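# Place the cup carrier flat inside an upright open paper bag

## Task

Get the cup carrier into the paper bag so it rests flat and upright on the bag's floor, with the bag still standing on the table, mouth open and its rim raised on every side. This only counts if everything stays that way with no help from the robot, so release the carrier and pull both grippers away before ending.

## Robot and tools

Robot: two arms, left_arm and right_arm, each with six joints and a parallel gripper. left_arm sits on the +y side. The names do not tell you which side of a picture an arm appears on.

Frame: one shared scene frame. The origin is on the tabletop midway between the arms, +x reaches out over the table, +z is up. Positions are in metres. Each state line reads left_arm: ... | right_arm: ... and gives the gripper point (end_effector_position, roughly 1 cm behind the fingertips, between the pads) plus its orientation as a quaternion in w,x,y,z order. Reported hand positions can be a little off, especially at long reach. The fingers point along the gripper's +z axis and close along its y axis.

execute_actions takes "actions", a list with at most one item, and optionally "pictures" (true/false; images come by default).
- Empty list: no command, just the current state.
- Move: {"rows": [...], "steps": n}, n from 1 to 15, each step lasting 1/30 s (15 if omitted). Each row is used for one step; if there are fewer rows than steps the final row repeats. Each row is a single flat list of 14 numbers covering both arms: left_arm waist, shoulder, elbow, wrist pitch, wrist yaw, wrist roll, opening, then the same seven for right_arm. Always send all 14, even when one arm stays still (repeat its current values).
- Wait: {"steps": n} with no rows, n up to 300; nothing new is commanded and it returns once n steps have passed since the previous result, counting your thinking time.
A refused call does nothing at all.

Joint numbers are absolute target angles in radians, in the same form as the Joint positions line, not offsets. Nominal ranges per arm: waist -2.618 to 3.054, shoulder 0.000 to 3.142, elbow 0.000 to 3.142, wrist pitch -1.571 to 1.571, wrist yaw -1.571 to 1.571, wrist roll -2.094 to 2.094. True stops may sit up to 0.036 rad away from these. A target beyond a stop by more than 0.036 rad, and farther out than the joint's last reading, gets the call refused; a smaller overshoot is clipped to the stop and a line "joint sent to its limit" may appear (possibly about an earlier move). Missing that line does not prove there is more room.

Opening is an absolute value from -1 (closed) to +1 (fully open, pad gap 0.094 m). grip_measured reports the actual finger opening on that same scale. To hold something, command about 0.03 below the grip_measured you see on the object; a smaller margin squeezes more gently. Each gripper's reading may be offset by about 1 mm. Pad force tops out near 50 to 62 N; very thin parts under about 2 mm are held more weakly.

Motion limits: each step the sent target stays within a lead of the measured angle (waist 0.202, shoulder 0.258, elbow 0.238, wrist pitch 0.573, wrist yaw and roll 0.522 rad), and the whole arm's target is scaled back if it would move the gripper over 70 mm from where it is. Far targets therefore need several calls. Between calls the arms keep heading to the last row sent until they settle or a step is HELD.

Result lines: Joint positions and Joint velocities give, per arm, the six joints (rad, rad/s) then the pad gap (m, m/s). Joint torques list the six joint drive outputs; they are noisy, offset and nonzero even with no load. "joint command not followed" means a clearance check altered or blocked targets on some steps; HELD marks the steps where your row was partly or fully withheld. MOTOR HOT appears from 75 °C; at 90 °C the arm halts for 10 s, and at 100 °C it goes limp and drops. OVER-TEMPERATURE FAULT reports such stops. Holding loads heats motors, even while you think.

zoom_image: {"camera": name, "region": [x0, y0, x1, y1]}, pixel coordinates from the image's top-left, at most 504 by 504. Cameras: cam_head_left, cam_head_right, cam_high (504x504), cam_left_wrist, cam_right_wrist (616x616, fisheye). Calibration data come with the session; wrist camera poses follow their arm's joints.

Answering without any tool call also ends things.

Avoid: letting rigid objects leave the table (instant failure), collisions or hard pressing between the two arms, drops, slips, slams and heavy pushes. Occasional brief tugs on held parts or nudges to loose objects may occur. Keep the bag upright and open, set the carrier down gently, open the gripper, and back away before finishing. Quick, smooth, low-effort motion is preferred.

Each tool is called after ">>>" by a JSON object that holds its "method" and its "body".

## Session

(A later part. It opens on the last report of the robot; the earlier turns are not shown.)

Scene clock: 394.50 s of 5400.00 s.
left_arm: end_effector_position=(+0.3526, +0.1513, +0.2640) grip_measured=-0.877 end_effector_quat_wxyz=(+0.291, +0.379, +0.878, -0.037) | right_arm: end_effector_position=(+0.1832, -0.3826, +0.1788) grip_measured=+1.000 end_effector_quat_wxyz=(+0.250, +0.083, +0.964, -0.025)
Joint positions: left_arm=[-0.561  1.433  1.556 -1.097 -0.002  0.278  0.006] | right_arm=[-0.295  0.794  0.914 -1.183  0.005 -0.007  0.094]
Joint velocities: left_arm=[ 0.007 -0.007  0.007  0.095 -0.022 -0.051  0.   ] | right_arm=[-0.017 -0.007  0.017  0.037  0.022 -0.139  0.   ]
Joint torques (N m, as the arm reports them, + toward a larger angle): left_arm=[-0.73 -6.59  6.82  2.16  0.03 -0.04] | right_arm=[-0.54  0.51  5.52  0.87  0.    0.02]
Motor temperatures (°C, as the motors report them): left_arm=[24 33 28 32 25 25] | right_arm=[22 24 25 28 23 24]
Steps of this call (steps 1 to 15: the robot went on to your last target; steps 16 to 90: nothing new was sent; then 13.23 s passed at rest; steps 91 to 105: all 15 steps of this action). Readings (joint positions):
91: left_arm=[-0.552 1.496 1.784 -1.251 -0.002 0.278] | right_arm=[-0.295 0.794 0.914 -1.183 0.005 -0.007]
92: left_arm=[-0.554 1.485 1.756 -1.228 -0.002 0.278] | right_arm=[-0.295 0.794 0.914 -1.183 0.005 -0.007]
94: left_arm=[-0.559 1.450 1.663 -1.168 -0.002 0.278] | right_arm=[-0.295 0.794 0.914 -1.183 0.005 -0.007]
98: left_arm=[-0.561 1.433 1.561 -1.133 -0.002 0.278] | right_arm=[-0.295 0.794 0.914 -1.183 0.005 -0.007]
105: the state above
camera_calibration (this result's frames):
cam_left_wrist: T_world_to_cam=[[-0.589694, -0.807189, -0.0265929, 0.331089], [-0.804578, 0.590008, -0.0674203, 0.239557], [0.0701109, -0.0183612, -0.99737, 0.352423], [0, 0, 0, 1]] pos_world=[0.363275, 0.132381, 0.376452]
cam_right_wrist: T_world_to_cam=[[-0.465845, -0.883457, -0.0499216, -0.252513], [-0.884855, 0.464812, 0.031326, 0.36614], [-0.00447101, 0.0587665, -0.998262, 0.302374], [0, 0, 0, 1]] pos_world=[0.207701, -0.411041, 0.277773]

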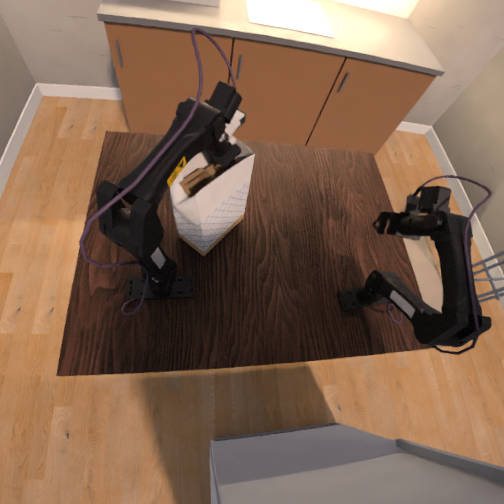

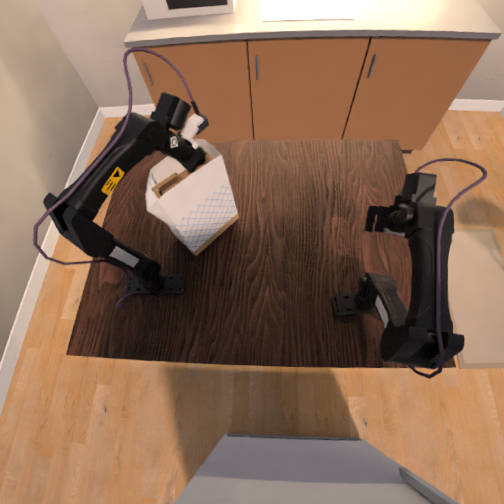

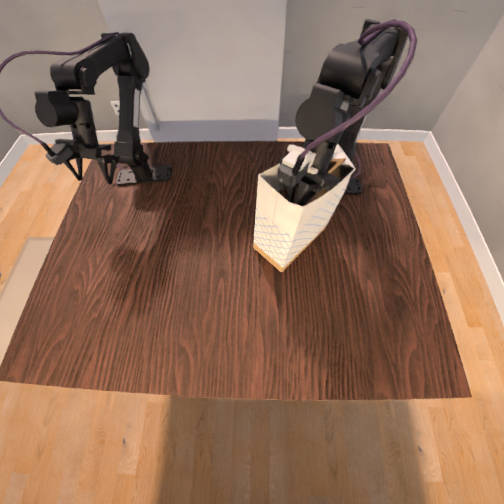

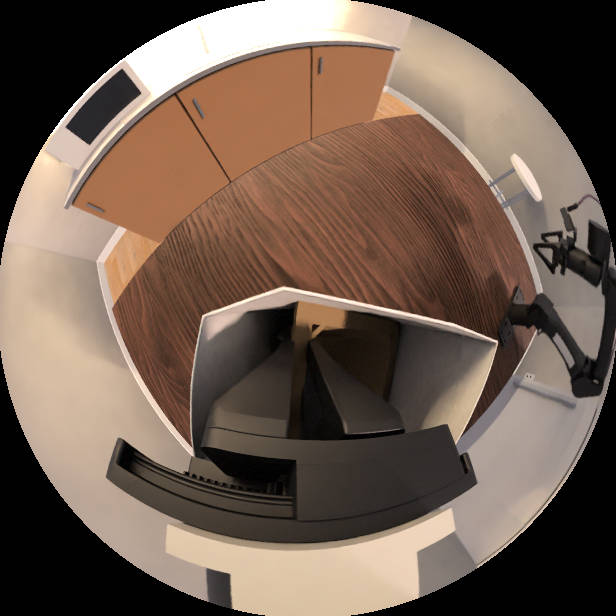

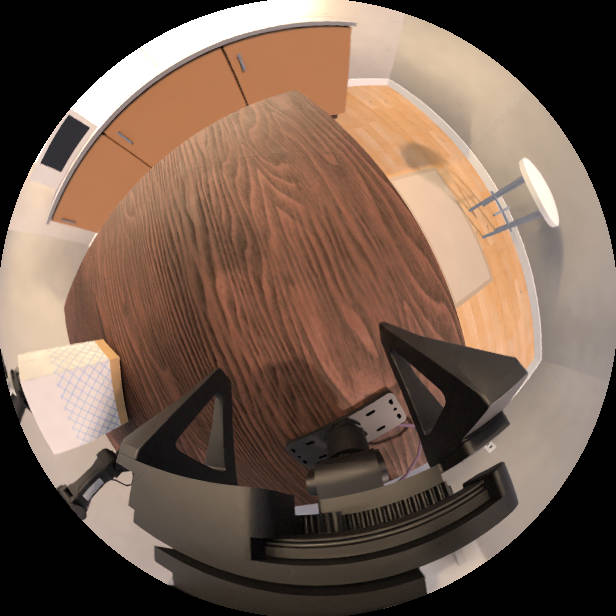

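>>> {"method": "execute_actions", "body": {"actions": [{"rows":[[-0.57,1.41,1.5,-1.02,0,0.27,-1,-0.3,0.8,0.9,-1.2,0,0,1],[-0.57,1.41,1.5,-1.02,0,0.27,-1,-0.3,0.8,0.9,-1.2,0,0,1],[-0.57,1.41,1.5,-1.02,0,0.27,-1,-0.3,0.8,0.9,-1.2,0,0,1],[-0.57,1.41,1.5,-1.02,0,0.27,-1,-0.3,0.8,0.9,-1.2,0,0,1],[-0.57,1.41,1.5,-1.02,0,0.27,-1,-0.3,0.8,0.9,-1.2,0,0,1],[-0.57,1.41,1.5,-1.02,0,0.27,-1,-0.3,0.8,0.9,-1.2,0,0,1],[-0.57,1.41,1.5,-1.02,0,0.27,-1,-0.3,0.8,0.9,-1.2,0,0,1],[-0.57,1.41,1.5,-1.02,0,0.27,-0.5,-0.3,0.8,0.9,-1.2,0,0,1]],"steps":15}], "pictures": false}}

>>> {"method": "execute_actions", "body": {"actions": [{"rows":[[-0.57,1.45,1.65,-1.12,0,0.27,-0.5,-0.3,0.8,0.9,-1.2,0,0,1],[-0.57,1.48,1.8,-1.2,0,0.27,-0.5,-0.3,0.8,0.9,-1.2,0,0,1],[-0.57,1.48,1.8,-1.2,0,0.27,-0.5,-0.3,0.8,0.9,-1.2,0,0,1],[-0.57,1.52,2.0,-1.3,0,0.27,-0.5,-0.3,0.8,0.9,-1.2,0,0,1],[-0.57,1.52,2.0,-1.3,0,0.27,-0.5,-0.3,0.8,0.9,-1.2,0,0,1],[-0.57,1.6,2.2,-1.5,0,0.27,-0.5,-0.3,0.8,0.9,-1.2,0,0,1]],"steps":15}]}}

Scene clock: 408.83 s of 5400.00 s.
left_arm: end_effector_position=(+0.3578, +0.1482, +0.2580) grip_measured=-0.502 end_effector_quat_wxyz=(+0.301, +0.378, +0.875, -0.038) | right_arm: end_effector_position=(+0.1832, -0.3826, +0.1788) grip_measured=+1.000 end_effector_quat_wxyz=(+0.250, +0.083, +0.964, -0.025)
Joint positions: left_arm=[-0.561  1.429  1.515 -1.04  -0.002  0.278  0.023] | right_arm=[-0.295  0.794  0.914 -1.183  0.005 -0.007  0.094]
Joint velocities: left_arm=[-0.007  0.017 -0.032 -0.037  0.066  0.007 -0.003] | right_arm=[ 0.007 -0.007  0.007  0.037  0.007 -0.007  0.   ]
Joint torques (N m, as the arm reports them, + toward a larger angle): left_arm=[-0.61 -6.39  6.07  2.11  0.04 -0.03] | right_arm=[-0.39  0.35  5.65  0.9  -0.05  0.01]
Motor temperatures (°C, as the motors report them): left_arm=[24 33 29 33 25 25] | right_arm=[22 24 25 28 23 24]
Steps of this call (steps 1 to 15: the robot went on to your last target; steps 16 to 90: nothing new was sent; then 10.83 s passed at rest; steps 91 to 105: all 15 steps of this action). Readings (joint positions):
91: left_arm=[-0.561 1.432 1.549 -1.078 -0.002 0.278] | right_arm=[-0.295 0.794 0.914 -1.183 0.005 -0.007]
92: left_arm=[-0.561 1.429 1.538 -1.068 -0.002 0.278] | right_arm=[-0.295 0.794 0.914 -1.183 0.005 -0.007]
94: left_arm=[-0.561 1.429 1.523 -1.058 -0.002 0.278] | right_arm=[-0.295 0.794 0.914 -1.183 0.005 -0.007]
98: left_arm=[-0.561 1.429 1.515 -1.050 -0.002 0.278] | right_arm=[-0.295 0.794 0.914 -1.183 0.005 -0.007]
105: the state above

Scene clock: 409.33 s of 5400.00 s.
left_arm: end_effector_position=(+0.3530, +0.1511, +0.3858) grip_measured=-0.502 end_effector_quat_wxyz=(+0.356, +0.370, +0.857, -0.046) | right_arm: end_effector_position=(+0.1832, -0.3826, +0.1788) grip_measured=+1.000 end_effector_quat_wxyz=(+0.250, +0.083, +0.964, -0.025)
Joint positions: left_arm=[-0.561  1.587  2.185 -1.434 -0.002  0.278  0.023] | right_arm=[-0.295  0.794  0.914 -1.183  0.005 -0.007  0.094]
Joint velocities: left_arm=[-0.007  0.09  -0.002 -0.418 -0.066 -0.022 -0.001] | right_arm=[-0.017 -0.007  0.007  0.022 -0.007 -0.066  0.   ]
Joint torques (N m, as the arm reports them, + toward a larger angle): left_arm=[-0.62 -4.19  7.16  1.99  0.06 -0.04] | right_arm=[-0.35  0.31  5.58  0.93 -0.02  0.  ]
Motor temperatures (°C, as the motors report them): left_arm=[24 33 29 33 25 25] | right_arm=[22 24 25 28 23 24]
Steps of this call (steps 1 to 15: all 15 steps of this action). Readings (joint positions):
1: left_arm=[-0.561 1.435 1.534 -1.061 -0.002 0.278] | right_arm=[-0.295 0.794 0.914 -1.183 0.005 -0.007]
2: left_arm=[-0.561 1.455 1.586 -1.104 -0.002 0.278] | right_arm=[-0.295 0.794 0.914 -1.183 0.005 -0.007]
4: left_arm=[-0.561 1.497 1.722 -1.159 -0.002 0.278] | right_arm=[-0.295 0.794 0.914 -1.183 0.005 -0.007]
8: left_arm=[-0.561 1.578 2.047 -1.315 -0.002 0.278] | right_arm=[-0.295 0.794 0.914 -1.183 0.005 -0.007]
15: the state above
camera_calibration (this result's frames):
cam_left_wrist: T_world_to_cam=[[-0.585772, -0.809532, -0.0391089, 0.338159], [-0.788359, 0.580319, -0.204255, 0.296656], [0.188047, -0.088815, -0.978136, 0.43549], [0, 0, 0, 1]] pos_world=[0.350063, 0.140274, 0.499787]
cam_right_wrist: T_world_to_cam=[[-0.465845, -0.883457, -0.0499216, -0.252513], [-0.884855, 0.464812, 0.031326, 0.36614], [-0.00447101, 0.0587665, -0.998262, 0.302374], [0, 0, 0, 1]] pos_world=[0.207701, -0.411041, 0.277773]

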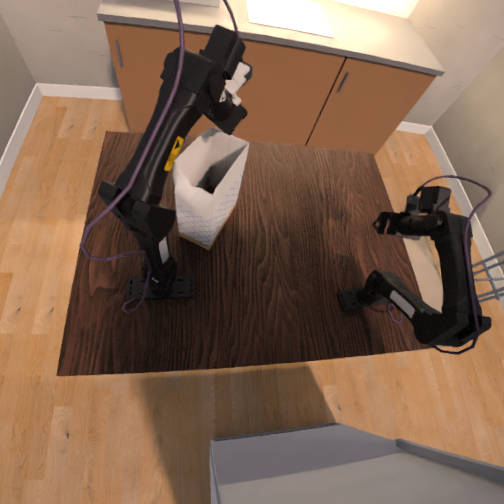

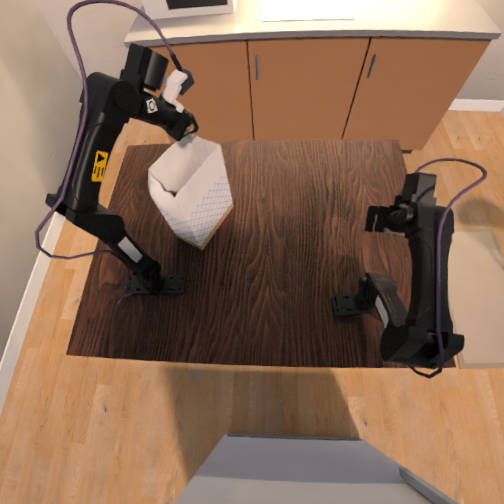

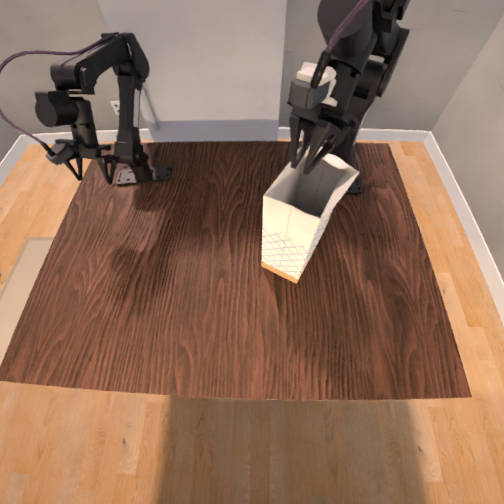

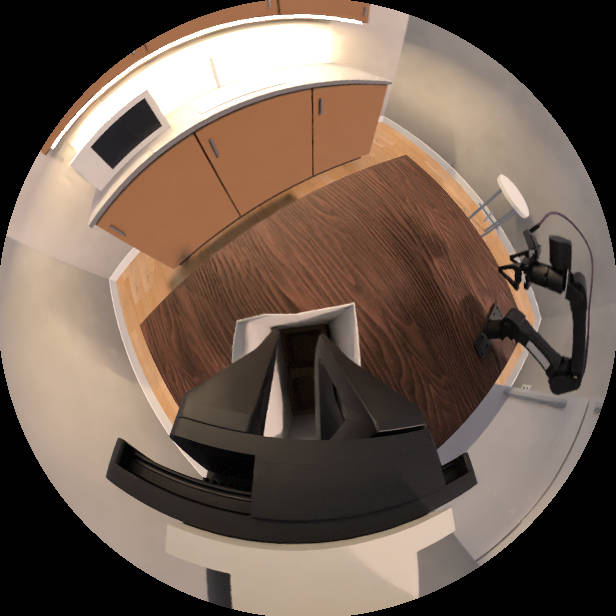

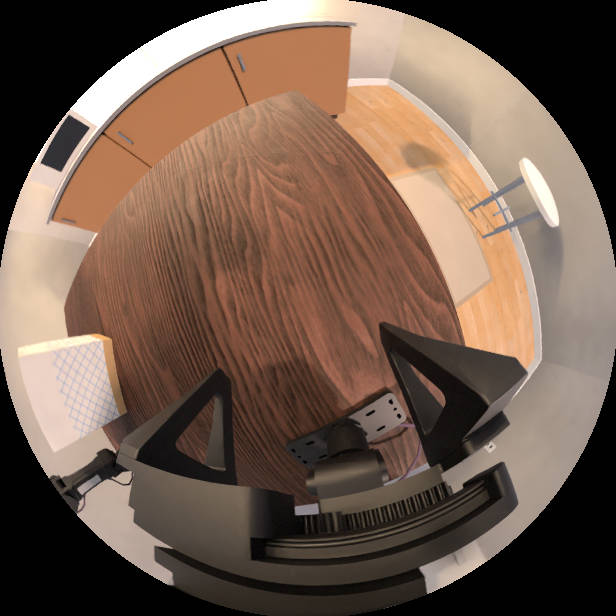

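It fell in. Open the gripper and raise wrist pitch for a view.

>>> {"method": "execute_actions", "body": {"actions": [{"rows":[[-0.57,1.6,2.2,-1.5,0,0.27,1,-0.3,0.8,0.9,-1.2,0,0,1]],"steps":15}]}}

>>> {"method": "zoom_image", "body": {"camera": "cam_left_wrist", "region": [200,270,420,450]}}

Scene clock: 415.40 s of 5400.00 s.
left_arm: end_effector_position=(+0.3462, +0.1552, +0.3760) grip_measured=+0.999 end_effector_quat_wxyz=(+0.331, +0.374, +0.865, -0.042) | right_arm: end_effector_position=(+0.1832, -0.3826, +0.1788) grip_measured=+1.000 end_effector_quat_wxyz=(+0.250, +0.083, +0.964, -0.025)
Joint positions: left_arm=[-0.561  1.592  2.185 -1.483 -0.002  0.278  0.094] | right_arm=[-0.295  0.794  0.914 -1.183  0.005 -0.007  0.094]
Joint velocities: left_arm=[-0.012 -0.017 -0.017 -0.037 -0.037 -0.11  -0.   ] | right_arm=[ 0.012 -0.017  0.007 -0.051 -0.037  0.007  0.   ]
Joint torques (N m, as the arm reports them, + toward a larger angle): left_arm=[-0.65 -4.28  7.03  1.78  0.05 -0.03] | right_arm=[-0.36  0.44  5.82  0.89  0.01  0.03]
Motor temperatures (°C, as the motors report them): left_arm=[24 33 29 32 25 25] | right_arm=[22 24 25 28 23 24]
Steps of this call (steps 1 to 30: the robot went on to your last target; steps 31 to 90: nothing new was sent; then 2.57 s passed at rest; steps 91 to 105: all 15 steps of this action). Readings (joint positions):
91: left_arm=[-0.561 1.592 2.185 -1.483 -0.002 0.278] | right_arm=[-0.295 0.794 0.914 -1.183 0.005 -0.007]
92: left_arm=[-0.561 1.592 2.185 -1.483 -0.002 0.278] | right_arm=[-0.295 0.794 0.914 -1.183 0.005 -0.007]
94: left_arm=[-0.561 1.592 2.185 -1.483 -0.002 0.278] | right_arm=[-0.295 0.794 0.914 -1.183 0.005 -0.007]
98: left_arm=[-0.561 1.592 2.185 -1.483 -0.002 0.278] | right_arm=[-0.295 0.794 0.914 -1.183 0.005 -0.007]
105: the state above
camera_calibration (this result's frames):
cam_left_wrist: T_world_to_cam=[[-0.58749, -0.808505, -0.0342686, 0.335701], [-0.796675, 0.585287, -0.150823, 0.268984], [0.141998, -0.0613059, -0.987967, 0.442967], [0, 0, 0, 1]] pos_world=[0.348614, 0.14114, 0.48971]
cam_right_wrist: T_world_to_cam=[[-0.465845, -0.883457, -0.0499216, -0.252513], [-0.884855, 0.464812, 0.031326, 0.36614], [-0.00447101, 0.0587665, -0.998262, 0.302374], [0, 0, 0, 1]] pos_world=[0.207701, -0.411041, 0.277773]

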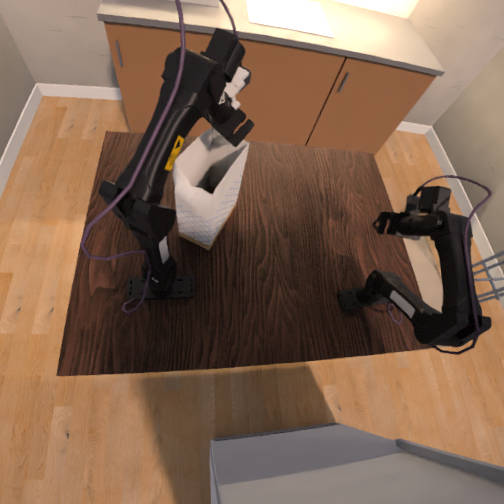

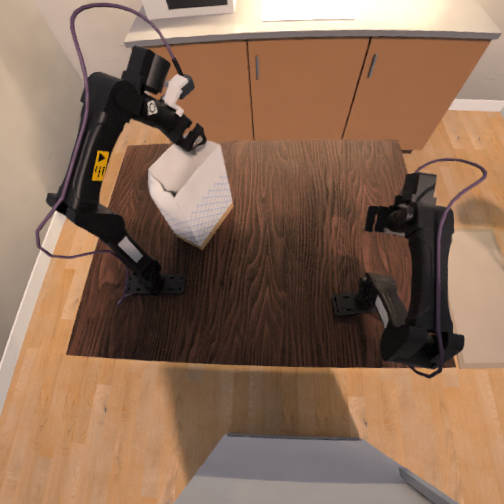

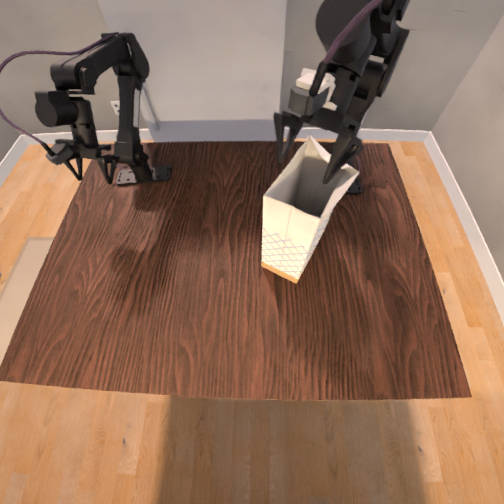

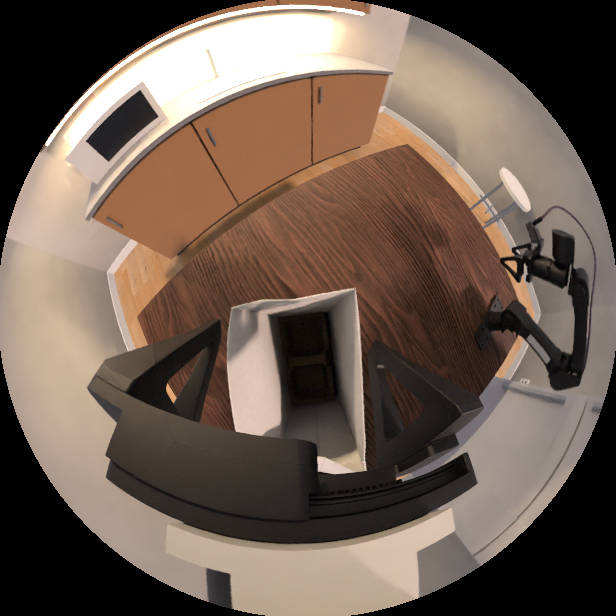

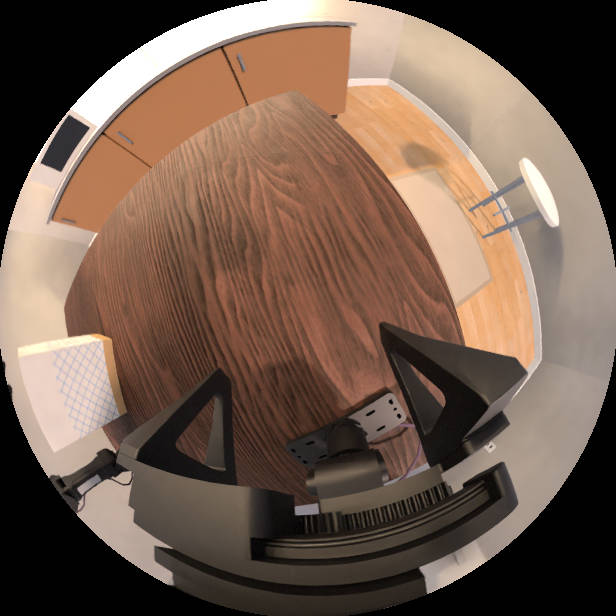

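Region (200, 270, 420, 450) of cam_left_wrist's 616x616 image, scaled by 2.291, with more detail than that image has; it fills the top 412 rows of this view, and the rest is white.

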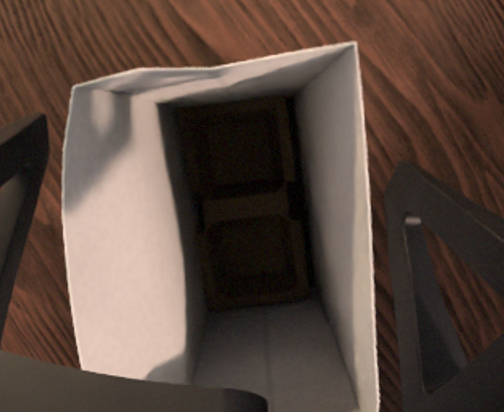

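>>> {"method": "execute_actions", "body": {"actions": [{"rows":[[-0.57,1.5,2.2,-1.4,0,0.27,1,-0.3,0.8,0.9,-1.2,0,0,1],[-0.57,1.5,2.2,-1.4,0,0.27,1,-0.3,0.8,0.9,-1.2,0,0,1],[-0.57,1.5,2.2,-1.4,0,0.27,1,-0.3,0.8,0.9,-1.2,0,0,1],[-0.57,1.5,2.2,-1.4,0,0.27,1,-0.3,0.8,0.9,-1.2,0,0,1],[-0.57,1.5,2.2,-1.4,0,0.27,1,-0.3,0.8,0.9,-1.2,0,0,1],[0.4,1.5,2.2,-1.4,0,0.27,1,-0.3,0.8,0.9,-1.2,0,0,1]],"steps":15}], "pictures": false}}

>>> {"method": "execute_actions", "body": {"actions": [{"steps":30}], "pictures": false}}

>>> {"method": "finished_scene", "body": {"scene": 1}}

Scene clock: 421.97 s of 5400.00 s.
left_arm: end_effector_position=(+0.3822, +0.3875, +0.4161) grip_measured=+0.999 end_effector_quat_wxyz=(+0.399, +0.057, +0.911, +0.085) | right_arm: end_effector_position=(+0.1832, -0.3826, +0.1788) grip_measured=+1.000 end_effector_quat_wxyz=(+0.250, +0.083, +0.964, -0.025)
Joint positions: left_arm=[ 0.133  1.51   2.185 -1.406  0.005  0.278  0.094] | right_arm=[-0.295  0.794  0.914 -1.183  0.005 -0.007  0.094]
Joint velocities: left_arm=[ 2.122 -0.007 -0.017 -0.022 -0.139  0.051 -0.   ] | right_arm=[-0.002  0.012 -0.007 -0.066  0.051  0.007  0.   ]
Joint torques (N m, as the arm reports them, + toward a larger angle): left_arm=[-0.58 -4.89  6.82  2.26  0.01  0.  ] | right_arm=[-0.45  0.37  5.75  0.87 -0.1   0.07]
Motor temperatures (°C, as the motors report them): left_arm=[24 32 29 32 25 25] | right_arm=[22 24 25 28 23 24]
Steps of this call (steps 1 to 15: the robot went on to your last target; steps 16 to 90: nothing new was sent; then 3.07 s passed at rest; steps 91 to 105: all 15 steps of this action). Readings (joint positions):
91: left_arm=[-0.561 1.586 2.185 -1.476 -0.002 0.278] | right_arm=[-0.295 0.794 0.914 -1.183 0.005 -0.007]
92: left_arm=[-0.561 1.578 2.185 -1.465 -0.002 0.278] | right_arm=[-0.295 0.794 0.914 -1.183 0.005 -0.007]
94: left_arm=[-0.561 1.552 2.185 -1.445 -0.002 0.278] | right_arm=[-0.295 0.794 0.914 -1.183 0.005 -0.007]
98: left_arm=[-0.401 1.509 2.185 -1.423 0.021 0.278] | right_arm=[-0.295 0.794 0.914 -1.183 0.005 -0.007]
105: the state above

Scene clock: 422.97 s of 5400.00 s.
left_arm: end_effector_position=(+0.3543, +0.4796, +0.4163) grip_measured=+1.000 end_effector_quat_wxyz=(+0.382, -0.072, +0.910, +0.145) | right_arm: end_effector_position=(+0.1832, -0.3826, +0.1788) grip_measured=+1.000 end_effector_quat_wxyz=(+0.250, +0.083, +0.964, -0.025)
Joint positions: left_arm=[ 0.408  1.51   2.185 -1.405 -0.008  0.277  0.094] | right_arm=[-0.295  0.794  0.914 -1.183  0.005 -0.007  0.094]
Joint velocities: left_arm=[-0.012 -0.012 -0.007 -0.022 -0.081 -0.022  0.   ] | right_arm=[-0.002  0.002 -0.002  0.007 -0.022 -0.007  0.   ]
Joint torques (N m, as the arm reports them, + toward a larger angle): left_arm=[-0.54 -4.72  6.79  2.28  0.1  -0.04] | right_arm=[-0.51  0.63  5.52  0.89 -0.03  0.02]
Motor temperatures (°C, as the motors report them): left_arm=[24 32 29 32 25 25] | right_arm=[22 24 25 28 23 24]
Steps of this call (steps 1 to 30: the robot went on to your last target). Readings (joint positions):
1: left_arm=[0.209 1.510 2.185 -1.405 0.005 0.278] | right_arm=[-0.295 0.794 0.914 -1.183 0.005 -0.007]
2: left_arm=[0.284 1.510 2.185 -1.405 0.003 0.278] | right_arm=[-0.295 0.794 0.914 -1.183 0.005 -0.007]
4: left_arm=[0.386 1.510 2.185 -1.405 -0.013 0.277] | right_arm=[-0.295 0.794 0.914 -1.183 0.005 -0.007]
8: left_arm=[0.408 1.510 2.185 -1.405 -0.014 0.277] | right_arm=[-0.295 0.794 0.914 -1.183 0.005 -0.007]
30: the state above
All arms were judged still, so your last target was given up. Only a new action makes them travel on or press farther. Fingers that are still opening or closing keep moving.

The scene is finished: the task was done.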